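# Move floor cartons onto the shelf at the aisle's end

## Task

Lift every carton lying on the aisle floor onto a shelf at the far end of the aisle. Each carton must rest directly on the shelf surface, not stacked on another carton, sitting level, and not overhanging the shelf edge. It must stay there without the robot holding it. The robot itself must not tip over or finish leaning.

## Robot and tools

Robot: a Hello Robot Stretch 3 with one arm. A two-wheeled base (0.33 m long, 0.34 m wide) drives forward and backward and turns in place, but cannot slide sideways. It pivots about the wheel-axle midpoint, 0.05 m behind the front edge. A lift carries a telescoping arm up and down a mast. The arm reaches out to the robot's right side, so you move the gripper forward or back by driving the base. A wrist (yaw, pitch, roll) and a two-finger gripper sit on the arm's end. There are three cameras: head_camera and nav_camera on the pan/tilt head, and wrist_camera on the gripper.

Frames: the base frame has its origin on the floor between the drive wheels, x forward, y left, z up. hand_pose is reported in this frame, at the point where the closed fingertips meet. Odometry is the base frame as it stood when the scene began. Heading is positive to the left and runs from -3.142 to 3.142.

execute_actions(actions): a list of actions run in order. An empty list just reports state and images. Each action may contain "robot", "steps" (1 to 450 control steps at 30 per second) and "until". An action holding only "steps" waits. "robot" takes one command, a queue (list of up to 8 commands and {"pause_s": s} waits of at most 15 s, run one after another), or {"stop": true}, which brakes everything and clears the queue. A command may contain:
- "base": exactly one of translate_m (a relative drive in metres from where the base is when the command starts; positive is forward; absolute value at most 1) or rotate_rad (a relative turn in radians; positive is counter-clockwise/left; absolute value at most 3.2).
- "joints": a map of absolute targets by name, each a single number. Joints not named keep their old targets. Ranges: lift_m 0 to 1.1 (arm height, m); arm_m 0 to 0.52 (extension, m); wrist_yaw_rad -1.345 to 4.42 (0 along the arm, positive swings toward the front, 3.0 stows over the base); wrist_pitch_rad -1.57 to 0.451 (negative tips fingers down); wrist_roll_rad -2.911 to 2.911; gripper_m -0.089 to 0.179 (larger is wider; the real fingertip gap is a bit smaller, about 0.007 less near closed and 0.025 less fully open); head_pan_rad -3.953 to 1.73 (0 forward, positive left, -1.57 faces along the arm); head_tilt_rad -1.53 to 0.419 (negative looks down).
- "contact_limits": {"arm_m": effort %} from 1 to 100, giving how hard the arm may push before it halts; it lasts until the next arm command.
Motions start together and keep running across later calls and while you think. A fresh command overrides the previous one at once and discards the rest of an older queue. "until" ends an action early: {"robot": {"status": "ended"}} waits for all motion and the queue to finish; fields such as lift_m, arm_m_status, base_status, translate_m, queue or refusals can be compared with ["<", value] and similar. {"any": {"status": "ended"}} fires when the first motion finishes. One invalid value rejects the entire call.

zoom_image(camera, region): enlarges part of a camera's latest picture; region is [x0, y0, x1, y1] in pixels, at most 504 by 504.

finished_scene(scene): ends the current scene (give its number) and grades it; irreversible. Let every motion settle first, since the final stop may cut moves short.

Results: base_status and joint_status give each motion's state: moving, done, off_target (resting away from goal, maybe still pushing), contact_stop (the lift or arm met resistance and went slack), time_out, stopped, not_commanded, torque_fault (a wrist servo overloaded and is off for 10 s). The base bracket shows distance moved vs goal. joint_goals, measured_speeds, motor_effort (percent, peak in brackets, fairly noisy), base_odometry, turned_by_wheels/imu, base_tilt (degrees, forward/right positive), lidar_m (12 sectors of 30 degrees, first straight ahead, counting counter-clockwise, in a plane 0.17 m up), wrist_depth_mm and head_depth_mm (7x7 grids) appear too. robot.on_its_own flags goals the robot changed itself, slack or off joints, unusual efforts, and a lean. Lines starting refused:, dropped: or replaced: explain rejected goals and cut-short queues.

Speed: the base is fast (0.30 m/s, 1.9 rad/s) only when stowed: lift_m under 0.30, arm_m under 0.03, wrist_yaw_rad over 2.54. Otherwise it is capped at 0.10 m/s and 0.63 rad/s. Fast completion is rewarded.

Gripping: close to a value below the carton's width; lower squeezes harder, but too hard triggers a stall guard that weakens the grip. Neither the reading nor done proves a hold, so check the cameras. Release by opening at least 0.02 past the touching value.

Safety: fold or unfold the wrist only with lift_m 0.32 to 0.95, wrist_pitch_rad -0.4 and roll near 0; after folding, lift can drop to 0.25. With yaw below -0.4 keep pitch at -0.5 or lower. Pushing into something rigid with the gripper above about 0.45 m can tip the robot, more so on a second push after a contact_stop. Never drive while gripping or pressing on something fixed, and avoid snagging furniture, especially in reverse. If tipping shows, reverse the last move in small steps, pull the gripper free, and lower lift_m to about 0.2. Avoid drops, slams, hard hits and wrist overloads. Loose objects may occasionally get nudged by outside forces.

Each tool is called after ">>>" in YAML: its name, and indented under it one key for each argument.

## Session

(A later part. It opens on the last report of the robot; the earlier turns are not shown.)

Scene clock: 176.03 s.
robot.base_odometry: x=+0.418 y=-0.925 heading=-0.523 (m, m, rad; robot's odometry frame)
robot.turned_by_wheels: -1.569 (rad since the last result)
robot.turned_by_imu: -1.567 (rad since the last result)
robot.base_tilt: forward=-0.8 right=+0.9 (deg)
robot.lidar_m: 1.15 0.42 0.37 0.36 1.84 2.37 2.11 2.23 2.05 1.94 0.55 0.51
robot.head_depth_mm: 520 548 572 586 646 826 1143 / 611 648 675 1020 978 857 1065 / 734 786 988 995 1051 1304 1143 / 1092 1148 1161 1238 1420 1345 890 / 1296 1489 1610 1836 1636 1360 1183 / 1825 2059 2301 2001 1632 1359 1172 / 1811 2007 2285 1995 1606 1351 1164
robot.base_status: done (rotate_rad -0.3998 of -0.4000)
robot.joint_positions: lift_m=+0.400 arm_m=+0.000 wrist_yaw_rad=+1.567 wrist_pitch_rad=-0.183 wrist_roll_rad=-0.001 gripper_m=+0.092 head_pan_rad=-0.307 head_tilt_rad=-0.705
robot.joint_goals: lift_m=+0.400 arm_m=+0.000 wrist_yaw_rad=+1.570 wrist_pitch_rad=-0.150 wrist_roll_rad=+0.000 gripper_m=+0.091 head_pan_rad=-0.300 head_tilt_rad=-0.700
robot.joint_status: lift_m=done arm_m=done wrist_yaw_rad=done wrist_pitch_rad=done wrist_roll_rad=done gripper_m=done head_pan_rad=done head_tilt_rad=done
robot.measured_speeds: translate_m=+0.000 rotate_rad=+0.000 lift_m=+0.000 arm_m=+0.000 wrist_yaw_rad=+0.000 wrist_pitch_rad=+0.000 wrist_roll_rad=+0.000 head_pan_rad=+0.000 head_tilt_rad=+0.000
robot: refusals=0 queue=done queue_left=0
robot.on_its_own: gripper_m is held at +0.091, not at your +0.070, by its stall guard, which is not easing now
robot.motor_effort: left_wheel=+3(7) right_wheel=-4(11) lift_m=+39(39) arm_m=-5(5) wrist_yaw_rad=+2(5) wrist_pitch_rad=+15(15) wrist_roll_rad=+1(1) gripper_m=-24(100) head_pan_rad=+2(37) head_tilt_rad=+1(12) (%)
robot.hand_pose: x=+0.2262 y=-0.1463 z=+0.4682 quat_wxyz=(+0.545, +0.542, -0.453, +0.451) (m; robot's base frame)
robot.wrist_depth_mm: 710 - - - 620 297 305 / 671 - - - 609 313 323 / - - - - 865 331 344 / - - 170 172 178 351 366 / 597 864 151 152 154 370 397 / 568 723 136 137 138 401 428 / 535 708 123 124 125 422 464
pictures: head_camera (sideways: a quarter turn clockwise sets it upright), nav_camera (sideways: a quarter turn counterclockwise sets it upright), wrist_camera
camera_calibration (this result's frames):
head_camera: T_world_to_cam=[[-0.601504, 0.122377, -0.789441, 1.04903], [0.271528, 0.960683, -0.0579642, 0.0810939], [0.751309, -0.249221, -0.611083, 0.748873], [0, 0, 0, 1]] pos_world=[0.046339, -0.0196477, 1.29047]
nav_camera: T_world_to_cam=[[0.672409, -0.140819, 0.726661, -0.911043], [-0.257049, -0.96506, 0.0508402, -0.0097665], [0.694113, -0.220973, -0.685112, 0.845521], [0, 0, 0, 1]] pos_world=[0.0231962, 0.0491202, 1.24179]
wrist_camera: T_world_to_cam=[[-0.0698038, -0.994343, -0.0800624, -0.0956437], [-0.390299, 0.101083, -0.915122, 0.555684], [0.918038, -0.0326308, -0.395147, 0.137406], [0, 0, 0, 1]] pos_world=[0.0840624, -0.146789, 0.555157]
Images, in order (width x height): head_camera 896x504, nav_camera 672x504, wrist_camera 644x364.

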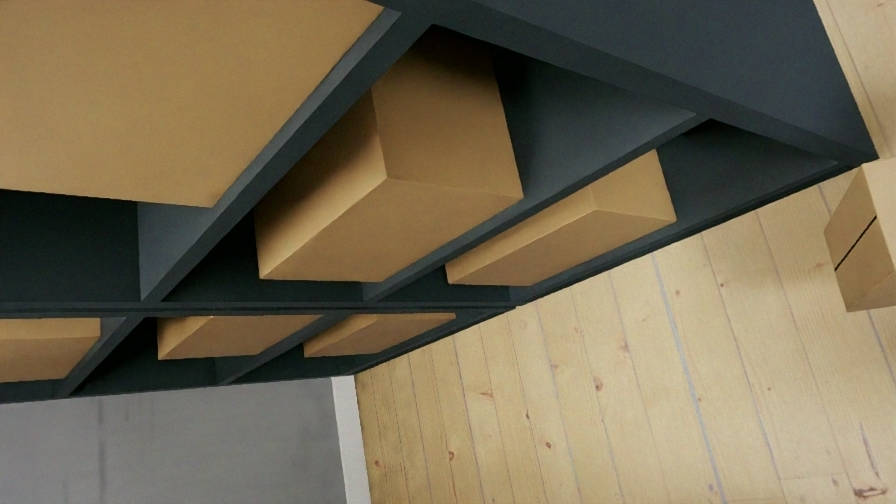

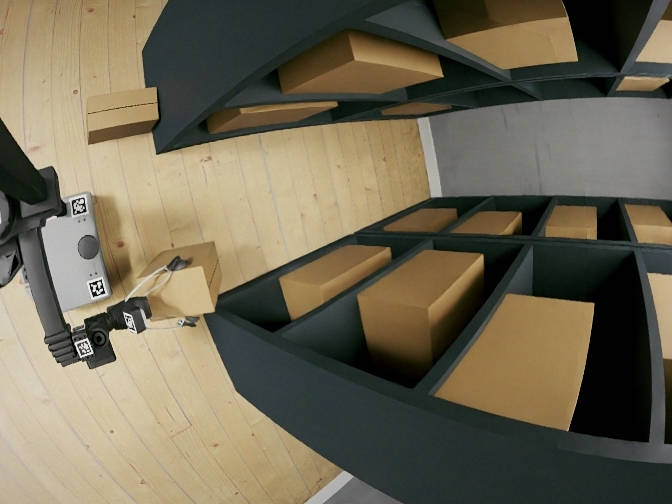

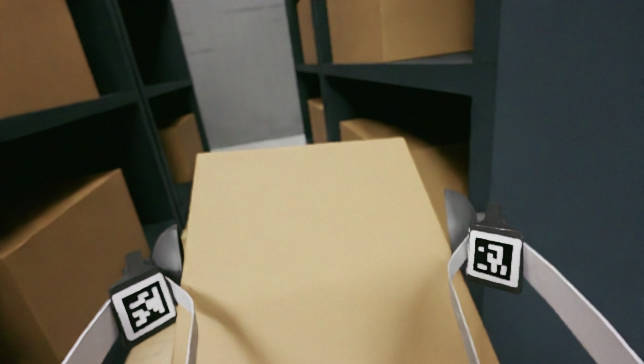

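>>> execute_actions:
  actions:
    - {"robot":[{"base":{"translate_m":-0.35}},{"base":{"rotate_rad":3.14},"joints":{"head_pan_rad":-0.5,"head_tilt_rad":-1.1,"arm_m":0.1}},{"joints":{"lift_m":0.2}}],"steps":450,"until":{"robot":{"status":"ended"}}}

Scene clock: 197.37 s.
robot.base_odometry: x=+0.115 y=-0.750 heading=+2.617 (m, m, rad; robot's odometry frame)
robot.turned_by_wheels: +3.140 (rad since the last result)
robot.turned_by_imu: +3.132 (rad since the last result)
robot.base_tilt: forward=-0.8 right=+0.9 (deg)
robot.lidar_m: 1.76 1.92 2.07 1.97 1.08 0.81 1.24 0.54 0.58 1.78 0.24 0.26
robot.head_depth_mm: 2119 1909 1655 1466 1328 1205 1101 / 2205 1887 1650 1465 1322 1216 1115 / 2194 1878 1639 1465 1027 1157 - / 2168 1864 1627 1454 1261 1184 - / 2164 1844 1627 1444 1309 1188 1112 / 2097 1839 1613 1440 1305 1181 1096 / 1995 1829 1613 1437 1304 1181 1083
robot.base_status: done (rotate_rad +3.1398 of +3.1400)
robot.joint_positions: lift_m=+0.200 arm_m=+0.100 wrist_yaw_rad=+1.568 wrist_pitch_rad=-0.183 wrist_roll_rad=-0.001 gripper_m=+0.092 head_pan_rad=-0.493 head_tilt_rad=-1.086
robot.joint_goals: lift_m=+0.200 arm_m=+0.100 wrist_yaw_rad=+1.570 wrist_pitch_rad=-0.150 wrist_roll_rad=+0.000 gripper_m=+0.091 head_pan_rad=-0.500 head_tilt_rad=-1.100
robot.joint_status: lift_m=done arm_m=done wrist_yaw_rad=done wrist_pitch_rad=done wrist_roll_rad=done gripper_m=done head_pan_rad=done head_tilt_rad=done
robot.measured_speeds: translate_m=+0.000 rotate_rad=+0.000 lift_m=+0.000 arm_m=+0.000 wrist_yaw_rad=+0.000 wrist_pitch_rad=+0.000 wrist_roll_rad=+0.000 head_pan_rad=+0.000 head_tilt_rad=+0.000
robot: refusals=0 queue=done queue_left=0
robot.on_its_own: gripper_m is held at +0.091, not at your +0.070, by its stall guard, which is not easing now
robot.motor_effort: left_wheel=-4(7) right_wheel=+6(12) lift_m=+30(40) arm_m=+4(5) wrist_yaw_rad=+2(2) wrist_pitch_rad=+14(15) wrist_roll_rad=+1(1) gripper_m=-23(22) head_pan_rad=-3(16) head_tilt_rad=-4(20) (%)
robot.hand_pose: x=+0.2262 y=-0.2455 z=+0.2685 quat_wxyz=(+0.545, +0.543, -0.452, +0.452) (m; robot's base frame)
robot.wrist_depth_mm: - - - - - - - / - - - - - - - / - - - - - - - / - - 171 172 178 857 769 / 917 852 150 152 154 640 596 / 659 649 136 137 138 473 477 / 530 465 124 125 126 397 398
pictures: head_camera (sideways: a quarter turn clockwise sets it upright), nav_camera (sideways: a quarter turn counterclockwise sets it upright), wrist_camera
camera_calibration (this result's frames):
head_camera: T_world_to_cam=[[-0.788935, 0.34976, -0.505222, 0.679823], [0.42728, 0.903144, -0.0419863, 0.0593173], [0.441603, -0.248996, -0.861968, 1.07702], [0, 0, 0, 1]] pos_world=[0.0353781, -0.0231749, 1.2743]
nav_camera: T_world_to_cam=[[0.829971, -0.367419, 0.419705, -0.512093], [-0.417155, -0.908348, 0.0297403, 0.0187001], [0.370311, -0.199766, -0.907173, 1.1362], [0, 0, 0, 1]] pos_world=[0.0120774, 0.0558063, 1.2451]
wrist_camera: T_world_to_cam=[[-0.0691737, -0.994387, -0.0800628, -0.210427], [-0.390366, 0.100836, -0.915121, 0.382928], [0.918057, -0.0320485, -0.39515, 0.0554024], [0, 0, 0, 1]] pos_world=[0.0840633, -0.246083, 0.35547]
Images, in order (width x height): head_camera 896x504, nav_camera 672x504, wrist_camera 644x364.

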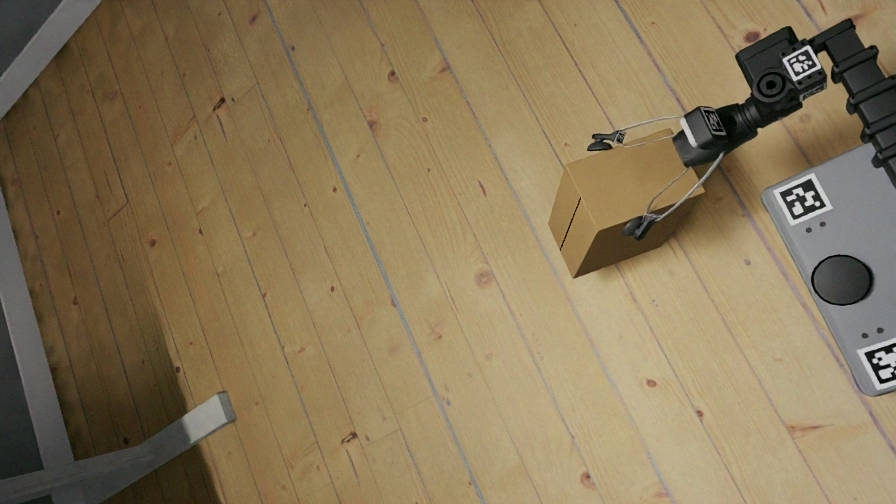

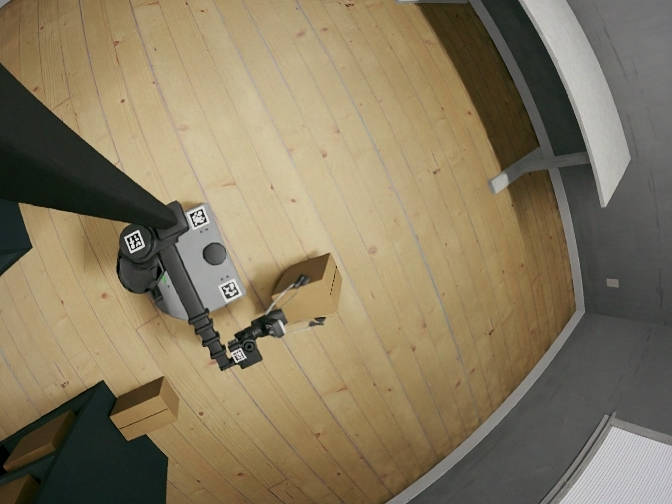

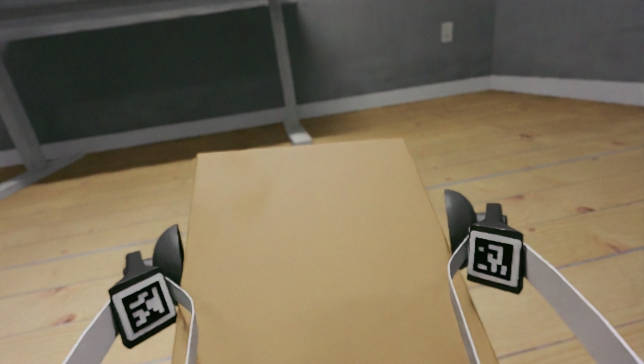

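>>> execute_actions:
  actions:
    - {"robot":[{"joints":{"lift_m":0.165}},{"base":{"translate_m":-0.09},"joints":{"lift_m":0.14}},{"base":{"translate_m":-0.08},"joints":{"lift_m":0.09}},{"base":{"translate_m":-0.05},"joints":{"lift_m":0.03}}],"steps":450,"until":{"robot":{"status":"ended"}}}

Scene clock: 202.13 s.
robot.base_odometry: x=+0.115 y=-0.750 heading=+2.617 (m, m, rad; robot's odometry frame)
robot.turned_by_wheels: +0.000 (rad since the last result)
robot.turned_by_imu: +0.000 (rad since the last result)
robot.base_tilt: forward=-0.8 right=+0.9 (deg)
robot.lidar_m: 1.77 1.93 2.07 1.97 1.08 0.80 1.24 0.54 0.58 1.77 0.24 0.26
robot.head_depth_mm: 2122 1885 1663 1475 1327 1202 1095 / 2206 1897 1649 1461 1318 1208 1102 / 2193 1876 1637 1462 1097 1150 - / 2162 1867 1639 1458 1263 1175 - / 2168 1855 1622 1455 1310 1179 1119 / 2083 1864 1620 1451 1298 1177 1099 / 2003 1834 1619 1439 1291 1179 1078
robot.base_status: done (rotate_rad +3.1398 of +3.1400)
robot.joint_positions: lift_m=+0.172 arm_m=+0.100 wrist_yaw_rad=+1.578 wrist_pitch_rad=-0.095 wrist_roll_rad=-0.001 gripper_m=+0.092 head_pan_rad=-0.493 head_tilt_rad=-1.086
robot.joint_goals: lift_m=+0.172 arm_m=+0.100 wrist_yaw_rad=+1.570 wrist_pitch_rad=-0.150 wrist_roll_rad=+0.000 gripper_m=+0.091 head_pan_rad=-0.500 head_tilt_rad=-1.100
robot.joint_status: lift_m=contact_stop arm_m=done wrist_yaw_rad=done wrist_pitch_rad=done wrist_roll_rad=done gripper_m=done head_pan_rad=done head_tilt_rad=done
robot.measured_speeds: translate_m=+0.000 rotate_rad=+0.000 lift_m=-0.003 arm_m=+0.000 wrist_yaw_rad=+0.010 wrist_pitch_rad=+0.072 wrist_roll_rad=+0.000 head_pan_rad=+0.000 head_tilt_rad=+0.000
robot: refusals=0 queue=dropped queue_left=0
robot.on_its_own: gripper_m is held at +0.091, not at your +0.070, by its stall guard, which is not easing now; lift_m is slack since a contact_stop, until your next command for it (your +0.165 is given up); wrist_pitch_rad is at rest, and its effort (-28) is outside its rest range (-20 to +32)
robot.motor_effort: left_wheel=-4(4) right_wheel=+6(6) lift_m=+32(33) arm_m=+4(4) wrist_yaw_rad=-8(8) wrist_pitch_rad=-28(30) wrist_roll_rad=+1(1) gripper_m=-25(24) head_pan_rad=-2(3) head_tilt_rad=-5(4) (%)
robot.hand_pose: x=+0.2314 y=-0.2428 z=+0.2628 quat_wxyz=(+0.522, +0.525, -0.473, +0.478) (m; robot's base frame)
robot.wrist_depth_mm: - - - - - - - / - - - - - - - / - - - - - - - / - - 177 177 189 - 900 / - - 152 153 153 724 650 / 745 717 134 134 134 487 505 / 567 489 120 120 120 411 416
pictures: head_camera (sideways: a quarter turn clockwise sets it upright), nav_camera (sideways: a quarter turn counterclockwise sets it upright), wrist_camera
dropped: robot: command 0 of its queue: lift_m: contact_stop
camera_calibration (this result's frames):
head_camera: T_world_to_cam=[[-0.788956, 0.349787, -0.505172, 0.679758], [0.427292, 0.903138, -0.0419834, 0.0593133], [0.441555, -0.248979, -0.861997, 1.07705], [0, 0, 0, 1]] pos_world=[0.0353763, -0.0231746, 1.2743]
nav_camera: T_world_to_cam=[[0.829986, -0.367444, 0.419652, -0.512024], [-0.417168, -0.908343, 0.0297367, 0.0187049], [0.370261, -0.199746, -0.907198, 1.13623], [0, 0, 0, 1]] pos_world=[0.0120754, 0.0558078, 1.2451]
wrist_camera: T_world_to_cam=[[-0.0511885, -0.995012, -0.0856177, -0.210696], [-0.309236, 0.0973085, -0.945994, 0.367949], [0.949607, -0.0219479, -0.312675, 0.0219054], [0, 0, 0, 1]] pos_world=[0.0821965, -0.244969, 0.336887]
Images, in order (width x height): head_camera 896x504, nav_camera 672x504, wrist_camera 644x364.

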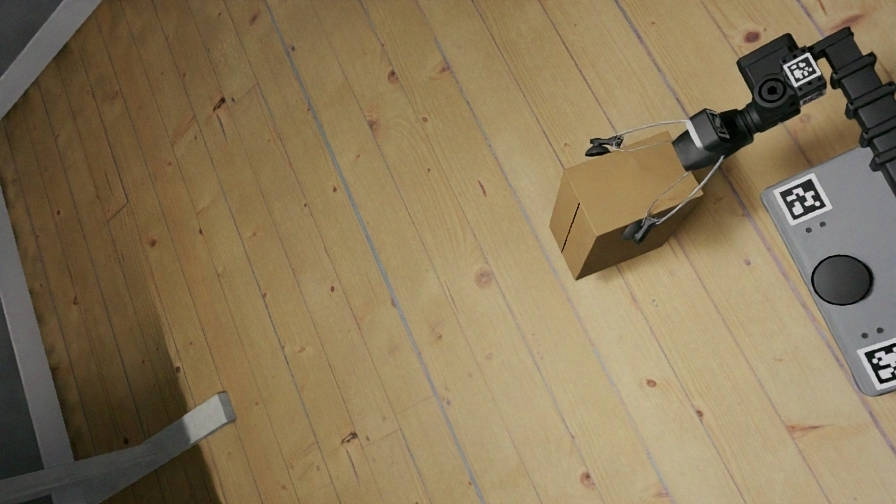

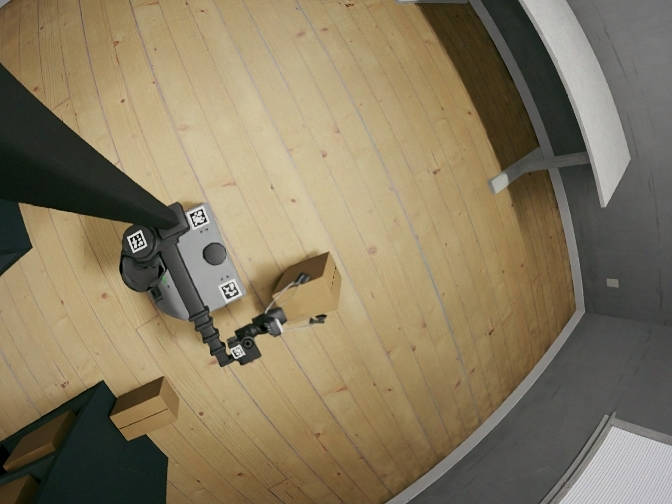

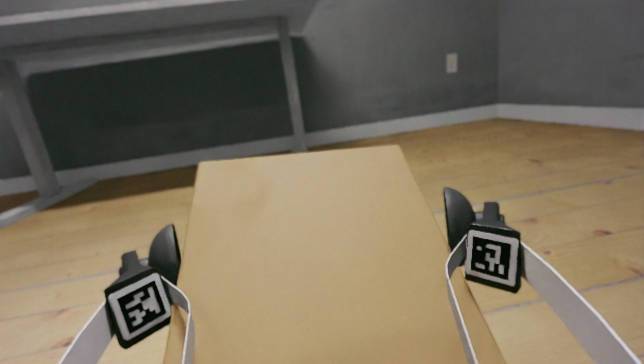

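>>> execute_actions:
  actions:
    - {"robot":[{"base":{"translate_m":-0.1},"joints":{"lift_m":0.175}},{"base":{"translate_m":-0.08},"joints":{"lift_m":0.12}},{"base":{"translate_m":-0.04},"joints":{"lift_m":0.05}},{"joints":{"gripper_m":0.179}},{"pause_s":0.5}],"steps":450,"until":{"robot":{"status":"ended"}}}

Scene clock: 213.17 s.
robot.base_odometry: x=+0.305 y=-0.860 heading=+2.617 (m, m, rad; robot's odometry frame)
robot.turned_by_wheels: +0.000 (rad since the last result)
robot.turned_by_imu: +0.000 (rad since the last result)
robot.base_tilt: forward=-0.8 right=+1.0 (deg)
robot.lidar_m: 1.99 2.11 2.06 1.96 0.74 0.62 1.24 0.49 0.40 1.87 0.28 0.28
robot.head_depth_mm: 2128 1900 1652 1473 1333 1198 1105 / 2213 1878 1661 1468 1323 1211 1072 / 2187 1891 1654 1461 1298 1189 - / 2181 1864 1643 1462 1156 1180 - / 2155 1866 1617 1450 1301 1186 1112 / 2138 1852 1622 1443 1298 1183 1101 / 2059 1846 1609 1442 1297 1180 1084
robot.base_status: done (translate_m -0.0400 of -0.0400)
robot.joint_positions: lift_m=+0.050 arm_m=+0.100 wrist_yaw_rad=+1.569 wrist_pitch_rad=-0.170 wrist_roll_rad=-0.001 gripper_m=+0.179 head_pan_rad=-0.493 head_tilt_rad=-1.087
robot.joint_goals: lift_m=+0.050 arm_m=+0.100 wrist_yaw_rad=+1.570 wrist_pitch_rad=-0.150 wrist_roll_rad=+0.000 gripper_m=+0.179 head_pan_rad=-0.500 head_tilt_rad=-1.100
robot.joint_status: lift_m=done arm_m=done wrist_yaw_rad=done wrist_pitch_rad=done wrist_roll_rad=done gripper_m=done head_pan_rad=done head_tilt_rad=done
robot.measured_speeds: translate_m=+0.000 rotate_rad=+0.000 lift_m=+0.000 arm_m=+0.000 wrist_yaw_rad=+0.000 wrist_pitch_rad=+0.000 wrist_roll_rad=+0.000 head_pan_rad=+0.000 head_tilt_rad=+0.000
robot: refusals=0 queue=done queue_left=0
robot.motor_effort: left_wheel=-4(9) right_wheel=+7(9) lift_m=+30(34) arm_m=+4(4) wrist_yaw_rad=+1(7) wrist_pitch_rad=+9(25) wrist_roll_rad=+1(1) gripper_m=+0(100) head_pan_rad=-3(3) head_tilt_rad=-4(5) (%)
robot.hand_pose: x=+0.2271 y=-0.2452 z=+0.1218 quat_wxyz=(+0.542, +0.540, -0.456, +0.456) (m; robot's base frame)
robot.wrist_depth_mm: - - - - - - - / - - - - - - - / - - 199 162 147 793 708 / 909 727 126 134 145 530 470 / 553 505 131 141 153 387 360 / 421 373 138 150 163 294 273 / - 290 150 159 174 247 234
pictures: head_camera (sideways: a quarter turn clockwise sets it upright), nav_camera (sideways: a quarter turn counterclockwise sets it upright), wrist_camera
camera_calibration (this result's frames):
head_camera: T_world_to_cam=[[-0.78905, 0.350005, -0.504873, 0.679369], [0.427434, 0.903072, -0.0419657, 0.0592894], [0.441248, -0.248913, -0.862173, 1.07728], [0, 0, 0, 1]] pos_world=[0.0353639, -0.0231751, 1.27429]
nav_camera: T_world_to_cam=[[0.830052, -0.367655, 0.419338, -0.511615], [-0.417315, -0.908276, 0.029715, 0.018734], [0.369949, -0.199661, -0.907344, 1.13642], [0, 0, 0, 1]] pos_world=[0.0120676, 0.0558161, 1.24511]
wrist_camera: T_world_to_cam=[[-0.0665705, -0.994494, -0.0809356, -0.222245], [-0.378332, 0.100217, -0.920229, 0.246768], [0.923273, -0.0306396, -0.38292, -0.00570814], [0, 0, 0, 1]] pos_world=[0.0838353, -0.245926, 0.206909]
Images, in order (width x height): head_camera 896x504, nav_camera 672x504, wrist_camera 644x364.

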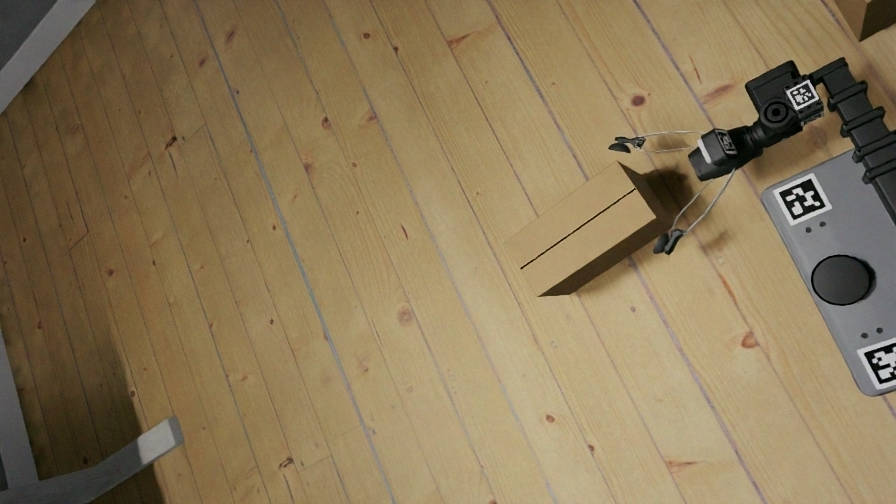

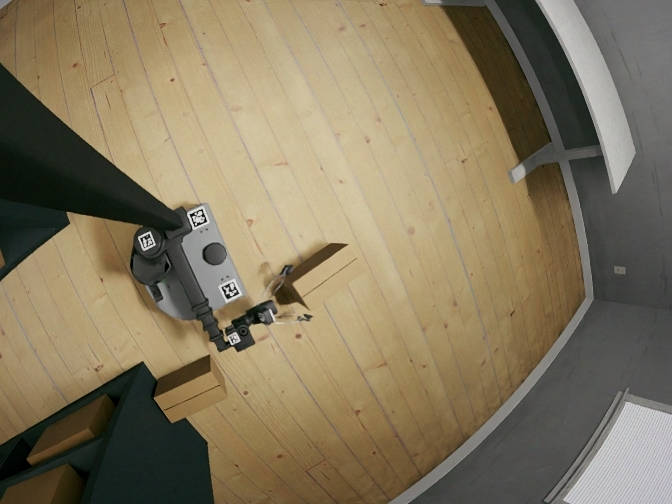

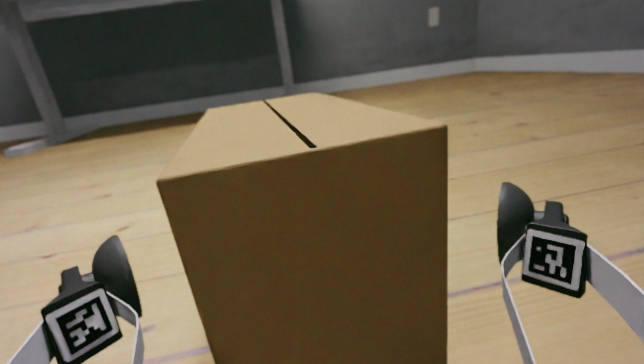

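>>> execute_actions:
  actions:
    - {"robot":[{"joints":{"lift_m":0.33}},{"joints":{"wrist_pitch_rad":-0.9,"wrist_yaw_rad":1.65},"base":{"translate_m":0.17}}],"steps":450,"until":{"robot":{"status":"ended"}}}

Scene clock: 223.73 s.
robot.base_odometry: x=+0.158 y=-0.775 heading=+2.617 (m, m, rad; robot's odometry frame)
robot.turned_by_wheels: +0.000 (rad since the last result)
robot.turned_by_imu: -0.001 (rad since the last result)
robot.base_tilt: forward=-0.8 right=+0.9 (deg)
robot.lidar_m: 1.82 1.97 2.08 1.97 1.00 0.77 1.26 0.50 0.51 0.20 0.20 0.25
robot.head_depth_mm: 2117 1897 1664 1469 1322 1213 - / 2194 1907 1651 1468 1323 1235 1102 / 2185 1885 1656 1464 1316 1053 - / 2172 1881 1636 1454 1306 1173 - / 2161 1856 1631 1456 1299 1188 1114 / 2101 1830 1611 1444 1296 1180 1099 / 2001 1843 1605 1435 1288 1180 1083
robot.base_status: done (translate_m +0.1700 of +0.1700)
robot.joint_positions: lift_m=+0.330 arm_m=+0.100 wrist_yaw_rad=+1.647 wrist_pitch_rad=-0.907 wrist_roll_rad=-0.001 gripper_m=+0.179 head_pan_rad=-0.493 head_tilt_rad=-1.087
robot.joint_goals: lift_m=+0.330 arm_m=+0.100 wrist_yaw_rad=+1.650 wrist_pitch_rad=-0.900 wrist_roll_rad=+0.000 gripper_m=+0.179 head_pan_rad=-0.500 head_tilt_rad=-1.100
robot.joint_status: lift_m=done arm_m=done wrist_yaw_rad=done wrist_pitch_rad=done wrist_roll_rad=done gripper_m=done head_pan_rad=done head_tilt_rad=done
robot.measured_speeds: translate_m=+0.000 rotate_rad=+0.000 lift_m=+0.000 arm_m=+0.000 wrist_yaw_rad=+0.000 wrist_pitch_rad=+0.000 wrist_roll_rad=+0.000 head_pan_rad=+0.000 head_tilt_rad=+0.000
robot: refusals=0 queue=done queue_left=0
robot.motor_effort: left_wheel=-4(5) right_wheel=+5(12) lift_m=+37(39) arm_m=+4(4) wrist_yaw_rad=+2(1) wrist_pitch_rad=+3(8) wrist_roll_rad=+1(1) gripper_m=+0(0) head_pan_rad=-3(3) head_tilt_rad=-4(4) (%)
robot.hand_pose: x=+0.1172 y=-0.2343 z=+0.2519 quat_wxyz=(+0.660, +0.676, -0.204, +0.256) (m; robot's base frame)
robot.wrist_depth_mm: 669 658 638 635 615 603 594 / 599 587 577 562 558 537 535 / 535 531 307 292 507 497 491 / 495 484 464 268 465 460 449 / 454 448 429 247 418 425 419 / 425 412 406 229 233 393 382 / - 384 377 213 212 369 362
pictures: head_camera (sideways: a quarter turn clockwise sets it upright), nav_camera (sideways: a quarter turn counterclockwise sets it upright), wrist_camera
camera_calibration (this result's frames):
head_camera: T_world_to_cam=[[-0.789049, 0.350007, -0.504873, 0.679369], [0.427436, 0.903071, -0.0419657, 0.0592893], [0.441248, -0.248914, -0.862173, 1.07728], [0, 0, 0, 1]] pos_world=[0.0353638, -0.0231751, 1.27429]
nav_camera: T_world_to_cam=[[0.830051, -0.367657, 0.419337, -0.511615], [-0.417317, -0.908275, 0.029715, 0.0187341], [0.369949, -0.199662, -0.907344, 1.13642], [0, 0, 0, 1]] pos_world=[0.0120677, 0.0558161, 1.24511]
wrist_camera: T_world_to_cam=[[-0.0269805, -0.999506, -0.0161167, -0.23036], [-0.903612, 0.0312805, -0.427207, 0.245036], [0.4275, 0.00303698, -0.90401, 0.343205], [0, 0, 0, 1]] pos_world=[0.0684819, -0.238953, 0.411229]
Images, in order (width x height): head_camera 896x504, nav_camera 672x504, wrist_camera 644x364.

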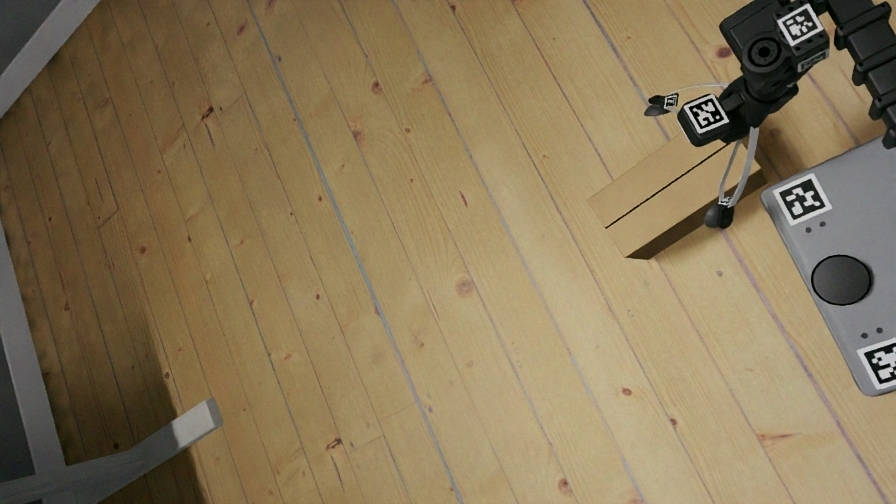

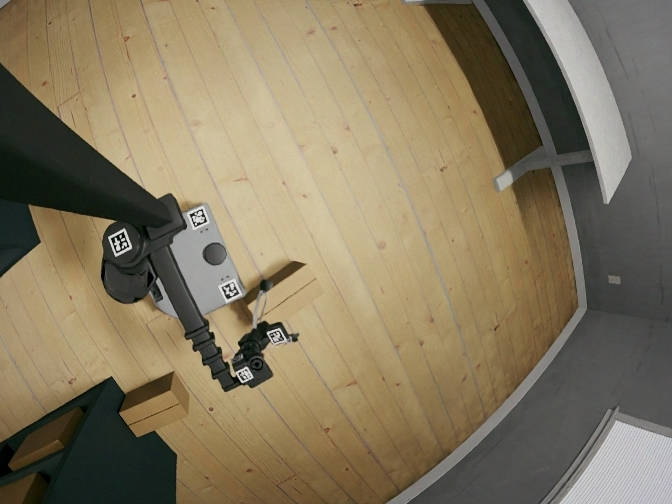

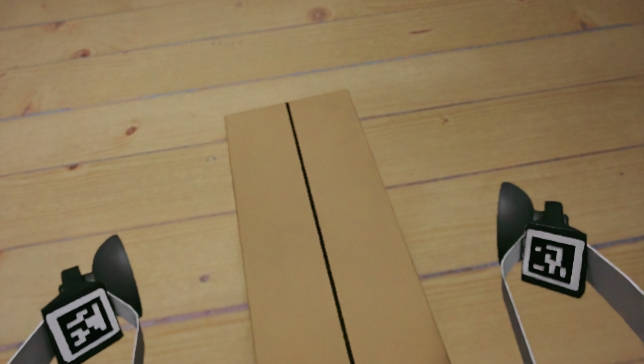

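>>> execute_actions:
  actions:
    - {"robot":[{"base":{"translate_m":-0.08}},{"joints":{"lift_m":0.19}},{"joints":{"gripper_m":0.08}},{"pause_s":1},{"joints":{"lift_m":0.4}},{"pause_s":0.5}],"steps":450,"until":{"robot":{"status":"ended"}}}

Scene clock: 235.90 s.
robot.base_odometry: x=+0.227 y=-0.815 heading=+2.617 (m, m, rad; robot's odometry frame)
robot.turned_by_wheels: +0.000 (rad since the last result)
robot.turned_by_imu: -0.001 (rad since the last result)
robot.base_tilt: forward=-0.9 right=+0.9 (deg)
robot.lidar_m: 1.89 2.03 2.07 1.97 0.88 0.69 1.26 0.49 0.45 1.79 0.26 0.25
robot.head_depth_mm: 2108 1891 1652 1463 1328 1225 1102 / 2209 1886 1648 1460 1323 1211 1101 / 2179 1874 1630 1465 1308 1144 - / 2159 1866 1641 1458 1310 1168 - / 2150 1855 1636 1459 1307 1184 1119 / 2154 1842 1623 1453 1305 1184 1099 / 2046 1825 1622 1440 1297 1178 1080
robot.base_status: done (translate_m -0.0800 of -0.0800)
robot.joint_positions: lift_m=+0.400 arm_m=+0.100 wrist_yaw_rad=+1.647 wrist_pitch_rad=-0.912 wrist_roll_rad=-0.001 gripper_m=+0.083 head_pan_rad=-0.493 head_tilt_rad=-1.087
robot.joint_goals: lift_m=+0.400 arm_m=+0.100 wrist_yaw_rad=+1.650 wrist_pitch_rad=-0.900 wrist_roll_rad=+0.000 gripper_m=+0.083 head_pan_rad=-0.500 head_tilt_rad=-1.100
robot.joint_status: lift_m=done arm_m=done wrist_yaw_rad=done wrist_pitch_rad=done wrist_roll_rad=done gripper_m=done head_pan_rad=done head_tilt_rad=done
robot.measured_speeds: translate_m=+0.000 rotate_rad=+0.000 lift_m=+0.000 arm_m=+0.000 wrist_yaw_rad=+0.000 wrist_pitch_rad=+0.000 wrist_roll_rad=+0.000 head_pan_rad=+0.000 head_tilt_rad=+0.000
robot: refusals=0 queue=done queue_left=0
robot.motor_effort: left_wheel=-3(8) right_wheel=+5(7) lift_m=+37(41) arm_m=+4(4) wrist_yaw_rad=+3(3) wrist_pitch_rad=+5(5) wrist_roll_rad=+1(1) gripper_m=+1(100) head_pan_rad=-2(2) head_tilt_rad=-4(4) (%)
robot.hand_pose: x=+0.1160 y=-0.2344 z=+0.3211 quat_wxyz=(+0.660, +0.677, -0.202, +0.254) (m; robot's base frame)
robot.wrist_depth_mm: 783 766 745 723 716 692 687 / 694 677 663 658 645 632 625 / 625 618 602 597 588 577 570 / 569 568 349 345 348 533 527 / 528 523 419 320 320 496 483 / 492 481 474 457 391 457 455 / 457 452 446 438 436 428 428
pictures: head_camera (sideways: a quarter turn clockwise sets it upright), nav_camera (sideways: a quarter turn counterclockwise sets it upright), wrist_camera
camera_calibration (this result's frames):
head_camera: T_world_to_cam=[[-0.78907, 0.350021, -0.504831, 0.679315], [0.427437, 0.903071, -0.0419632, 0.0592861], [0.44121, -0.248896, -0.862197, 1.07732], [0, 0, 0, 1]] pos_world=[0.0353626, -0.0231746, 1.27429]
nav_camera: T_world_to_cam=[[0.830068, -0.367669, 0.419294, -0.511558], [-0.417318, -0.908274, 0.029712, 0.018738], [0.36991, -0.199642, -0.907364, 1.13645], [0, 0, 0, 1]] pos_world=[0.0120654, 0.0558174, 1.24511]
wrist_camera: T_world_to_cam=[[-0.0267186, -0.999522, -0.01553, -0.229571], [-0.906034, 0.0307776, -0.422084, 0.272006], [0.42236, 0.00279322, -0.906424, 0.407615], [0, 0, 0, 1]] pos_world=[0.0681528, -0.238972, 0.480716]
Images, in order (width x height): head_camera 896x504, nav_camera 672x504, wrist_camera 644x364.

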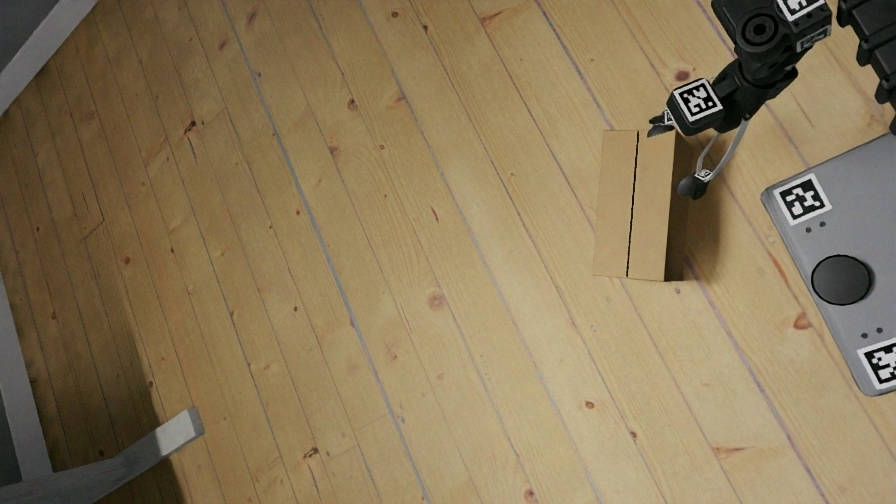

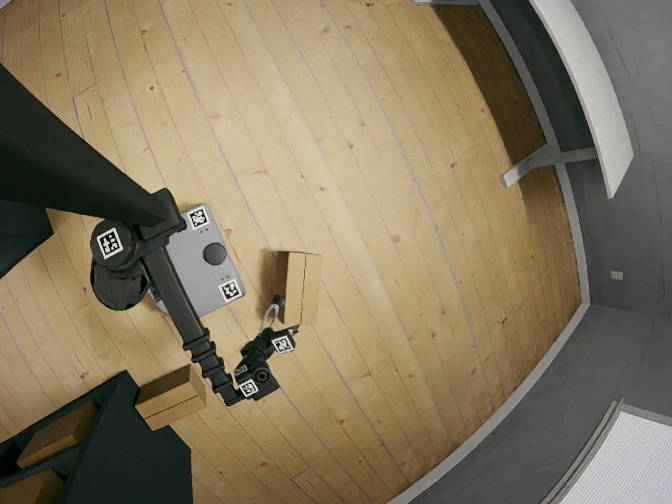

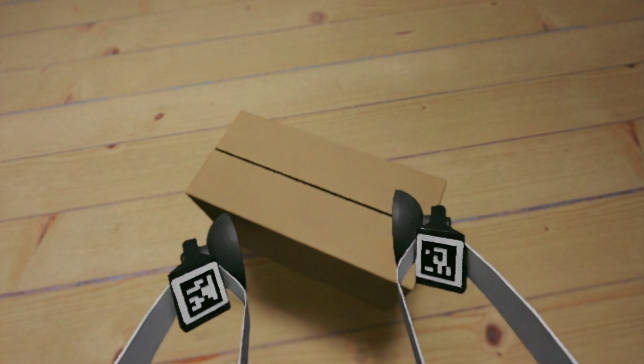

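>>> execute_actions:
  actions:
    - {"robot":[{"base":{"rotate_rad":1.06},"joints":{"gripper_m":0.179,"wrist_yaw_rad":1.57,"arm_m":0.195,"head_pan_rad":-1.0,"head_tilt_rad":-1.2}},{"base":{"translate_m":-0.23}},{"joints":{"lift_m":0.3}}],"steps":450,"until":{"robot":{"status":"ended"}}}

Scene clock: 255.03 s.
robot.base_odometry: x=+0.422 y=-0.699 heading=-2.586 (m, m, rad; robot's odometry frame)
robot.turned_by_wheels: +1.081 (rad since the last result)
robot.turned_by_imu: +1.104 (rad since the last result)
robot.base_tilt: forward=-0.8 right=+1.0 (deg)
robot.lidar_m: 2.21 2.15 0.73 1.00 0.45 0.27 0.28 1.60 1.66 0.25 0.26 2.22
robot.head_depth_mm: 1877 1682 1518 1404 1274 1172 1105 / 1846 1667 1519 1392 1263 1208 1091 / 1868 1683 1517 1397 1114 1204 - / 1861 1659 1505 1373 1216 1204 - / 1845 1659 1500 1369 1269 1172 1069 / 1840 1652 1497 1372 1262 1167 1093 / 1847 1639 1490 1363 1254 1166 1090
robot.base_status: time_out (translate_m -0.2268 of -0.2269)
robot.joint_positions: lift_m=+0.400 arm_m=+0.195 wrist_yaw_rad=+1.571 wrist_pitch_rad=-0.910 wrist_roll_rad=-0.001 gripper_m=+0.179 head_pan_rad=-0.994 head_tilt_rad=-1.188
robot.joint_goals: lift_m=+0.400 arm_m=+0.195 wrist_yaw_rad=+1.570 wrist_pitch_rad=-0.900 wrist_roll_rad=+0.000 gripper_m=+0.179 head_pan_rad=-1.000 head_tilt_rad=-1.200
robot.joint_status: lift_m=done arm_m=done wrist_yaw_rad=done wrist_pitch_rad=done wrist_roll_rad=done gripper_m=done head_pan_rad=done head_tilt_rad=done
robot.measured_speeds: translate_m=+0.000 rotate_rad=+0.000 lift_m=+0.000 arm_m=+0.000 wrist_yaw_rad=+0.000 wrist_pitch_rad=+0.000 wrist_roll_rad=+0.000 head_pan_rad=+0.000 head_tilt_rad=+0.000
robot: refusals=0 queue=dropped queue_left=0
robot.on_its_own: right_wheel is at rest, and its effort (-40) is outside its rest range (-18 to +18)
robot.motor_effort: left_wheel=+7(12) right_wheel=-40(100) lift_m=+36(37) arm_m=+3(4) wrist_yaw_rad=-2(8) wrist_pitch_rad=+4(5) wrist_roll_rad=+1(1) gripper_m=+0(100) head_pan_rad=-2(26) head_tilt_rad=-4(11) (%)
robot.hand_pose: x=+0.1169 y=-0.3399 z=+0.3216 quat_wxyz=(+0.669, +0.669, -0.229, +0.230) (m; robot's base frame)
robot.wrist_depth_mm: 783 761 740 724 712 706 695 / 694 679 671 650 642 635 624 / 627 621 610 602 592 585 565 / 571 567 556 540 540 536 524 / 528 524 335 322 499 500 493 / 497 479 306 297 470 458 447 / - 445 287 277 430 426 420
pictures: head_camera (sideways: a quarter turn clockwise sets it upright), nav_camera (sideways: a quarter turn counterclockwise sets it upright), wrist_camera
dropped: robot: command 1 of its queue: base: time_out
camera_calibration (this result's frames):
head_camera: T_world_to_cam=[[-0.549247, 0.725107, -0.415388, 0.561346], [0.806578, 0.589993, -0.0366001, 0.049986], [0.218537, -0.355145, -0.908908, 1.13937], [0, 0, 0, 1]] pos_world=[0.0190059, -0.0318853, 1.27059]
nav_camera: T_world_to_cam=[[0.571896, -0.752855, 0.325799, -0.388215], [-0.80091, -0.598333, 0.0232634, 0.0294768], [0.177423, -0.27424, -0.945153, 1.18669], [0, 0, 0, 1]] pos_world=[0.0350805, 0.0508067, 1.2474]
wrist_camera: T_world_to_cam=[[-0.102641, -0.994593, -0.0158059, -0.324373], [-0.899933, 0.099618, -0.424496, 0.299765], [0.423776, -0.0293464, -0.905292, 0.396419], [0, 0, 0, 1]] pos_world=[0.0684818, -0.340848, 0.480997]
Images, in order (width x height): head_camera 896x504, nav_camera 672x504, wrist_camera 644x364.

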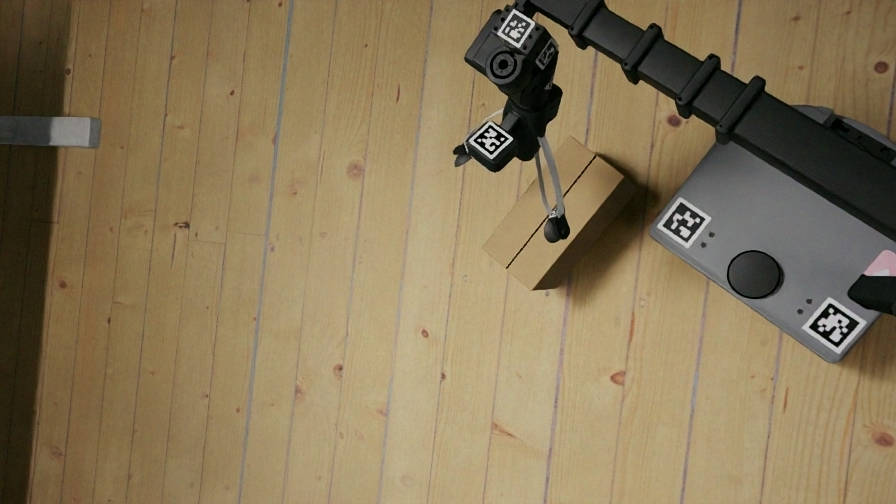

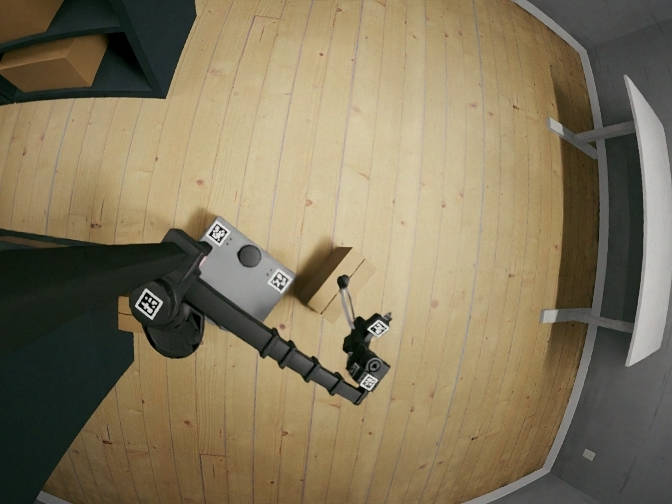

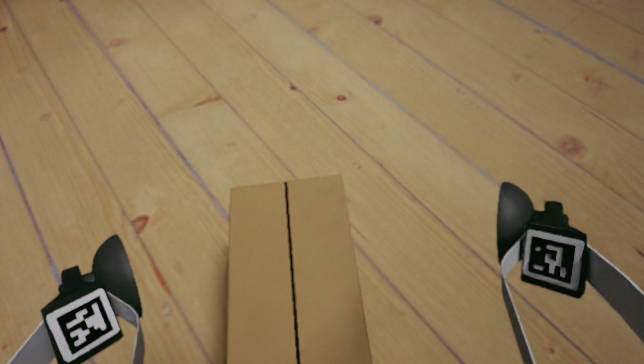

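>>> execute_actions:
  actions:
    - {"robot":[{"base":{"translate_m":0.02},"joints":{"arm_m":0.183}},{"joints":{"lift_m":0.19}},{"pause_s":0.3}],"steps":450,"until":{"robot":{"status":"ended"}}}

Scene clock: 262.77 s.
robot.base_odometry: x=+0.405 y=-0.710 heading=-2.587 (m, m, rad; robot's odometry frame)
robot.turned_by_wheels: -0.001 (rad since the last result)
robot.turned_by_imu: -0.002 (rad since the last result)
robot.base_tilt: forward=-0.8 right=+1.0 (deg)
robot.lidar_m: 2.19 2.13 0.73 1.00 0.46 0.29 0.29 1.62 1.68 0.25 0.26 2.21
robot.head_depth_mm: 1872 1684 1519 1388 1301 1186 1103 / 1848 1676 1521 1393 1265 1189 1095 / 1879 1675 1515 1391 1107 1208 - / 1858 1674 1511 1382 1194 1205 - / 1847 1657 1501 1370 1265 1171 - / 1845 1655 1502 1370 1260 1175 1097 / 1832 1650 1488 1357 1258 1163 1086
robot.base_status: done (translate_m +0.0200 of +0.0200)
robot.joint_positions: lift_m=+0.211 arm_m=+0.183 wrist_yaw_rad=+1.596 wrist_pitch_rad=-0.870 wrist_roll_rad=+0.028 gripper_m=+0.179 head_pan_rad=-0.994 head_tilt_rad=-1.188
robot.joint_goals: lift_m=+0.211 arm_m=+0.183 wrist_yaw_rad=+1.570 wrist_pitch_rad=-0.900 wrist_roll_rad=+0.000 gripper_m=+0.179 head_pan_rad=-1.000 head_tilt_rad=-1.200
robot.joint_status: lift_m=contact_stop arm_m=done wrist_yaw_rad=done wrist_pitch_rad=done wrist_roll_rad=done gripper_m=done head_pan_rad=done head_tilt_rad=done
robot.measured_speeds: translate_m=+0.000 rotate_rad=+0.000 lift_m=-0.002 arm_m=-0.002 wrist_yaw_rad=+0.090 wrist_pitch_rad=+0.168 wrist_roll_rad=+0.096 head_pan_rad=+0.000 head_tilt_rad=+0.000
robot: refusals=0 queue=dropped queue_left=0
robot.on_its_own: lift_m is slack since a contact_stop, until your next command for it (your +0.190 is given up)
robot.motor_effort: left_wheel=-2(11) right_wheel=+11(39) lift_m=+28(38) arm_m=+0(6) wrist_yaw_rad=-26(26) wrist_pitch_rad=-19(20) wrist_roll_rad=-16(16) gripper_m=+0(1) head_pan_rad=-2(2) head_tilt_rad=-4(4) (%)
robot.hand_pose: x=+0.1253 y=-0.3244 z=+0.1384 quat_wxyz=(+0.658, +0.670, -0.243, +0.241) (m; robot's base frame)
robot.wrist_depth_mm: 529 516 497 480 466 450 433 / 469 456 177 171 403 401 386 / 414 400 159 154 359 366 353 / 377 360 144 140 142 332 324 / 343 139 131 129 127 306 302 / 321 123 121 119 116 280 272 / - 115 112 110 108 262 257
pictures: head_camera (sideways: a quarter turn clockwise sets it upright), nav_camera (sideways: a quarter turn counterclockwise sets it upright), wrist_camera
dropped: robot: command 1 of its queue: lift_m: contact_stop
camera_calibration (this result's frames):
head_camera: T_world_to_cam=[[-0.549249, 0.725107, -0.415386, 0.561343], [0.806577, 0.589994, -0.0366, 0.0499859], [0.218536, -0.355143, -0.908909, 1.13937], [0, 0, 0, 1]] pos_world=[0.0190059, -0.0318853, 1.27059]
nav_camera: T_world_to_cam=[[0.571898, -0.752854, 0.325797, -0.388212], [-0.800909, -0.598335, 0.0232632, 0.029477], [0.177422, -0.274238, -0.945153, 1.1867], [0, 0, 0, 1]] pos_world=[0.0350803, 0.0508068, 1.2474]
wrist_camera: T_world_to_cam=[[-0.0993329, -0.994307, -0.0385479, -0.308217], [-0.882981, 0.10594, -0.457297, 0.232456], [0.458778, -0.0113876, -0.888478, 0.226627], [0, 0, 0, 1]] pos_world=[0.0706668, -0.328508, 0.295774]
Images, in order (width x height): head_camera 896x504, nav_camera 672x504, wrist_camera 644x364.

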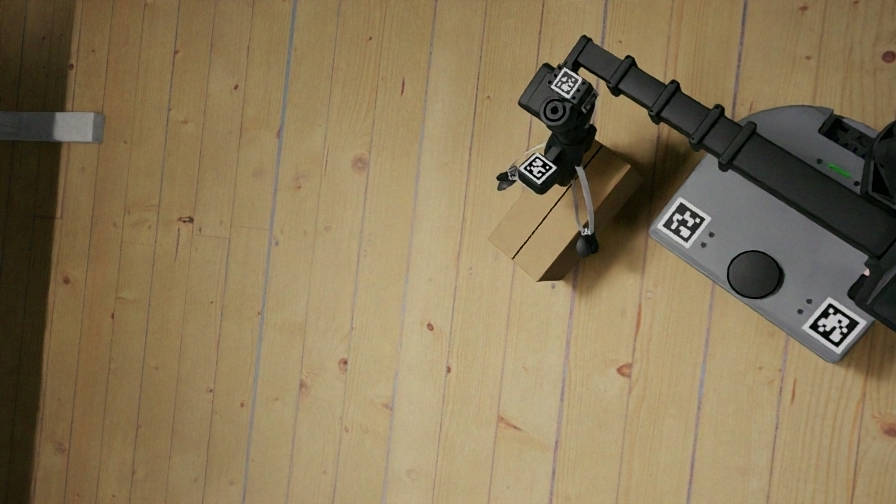

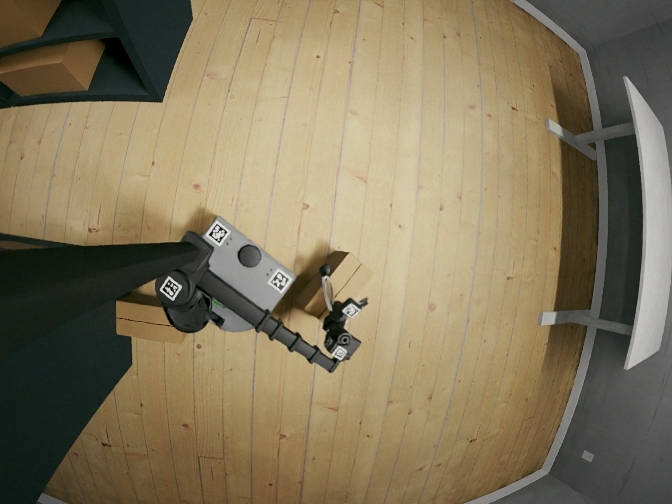

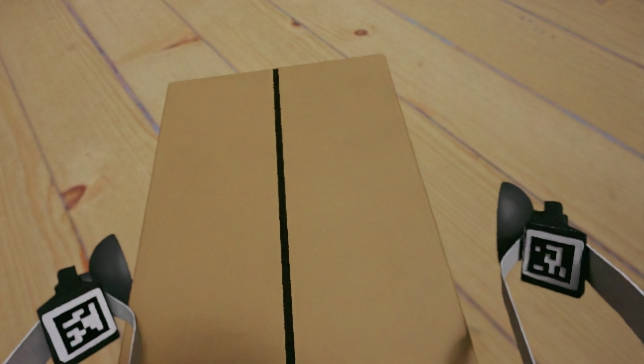

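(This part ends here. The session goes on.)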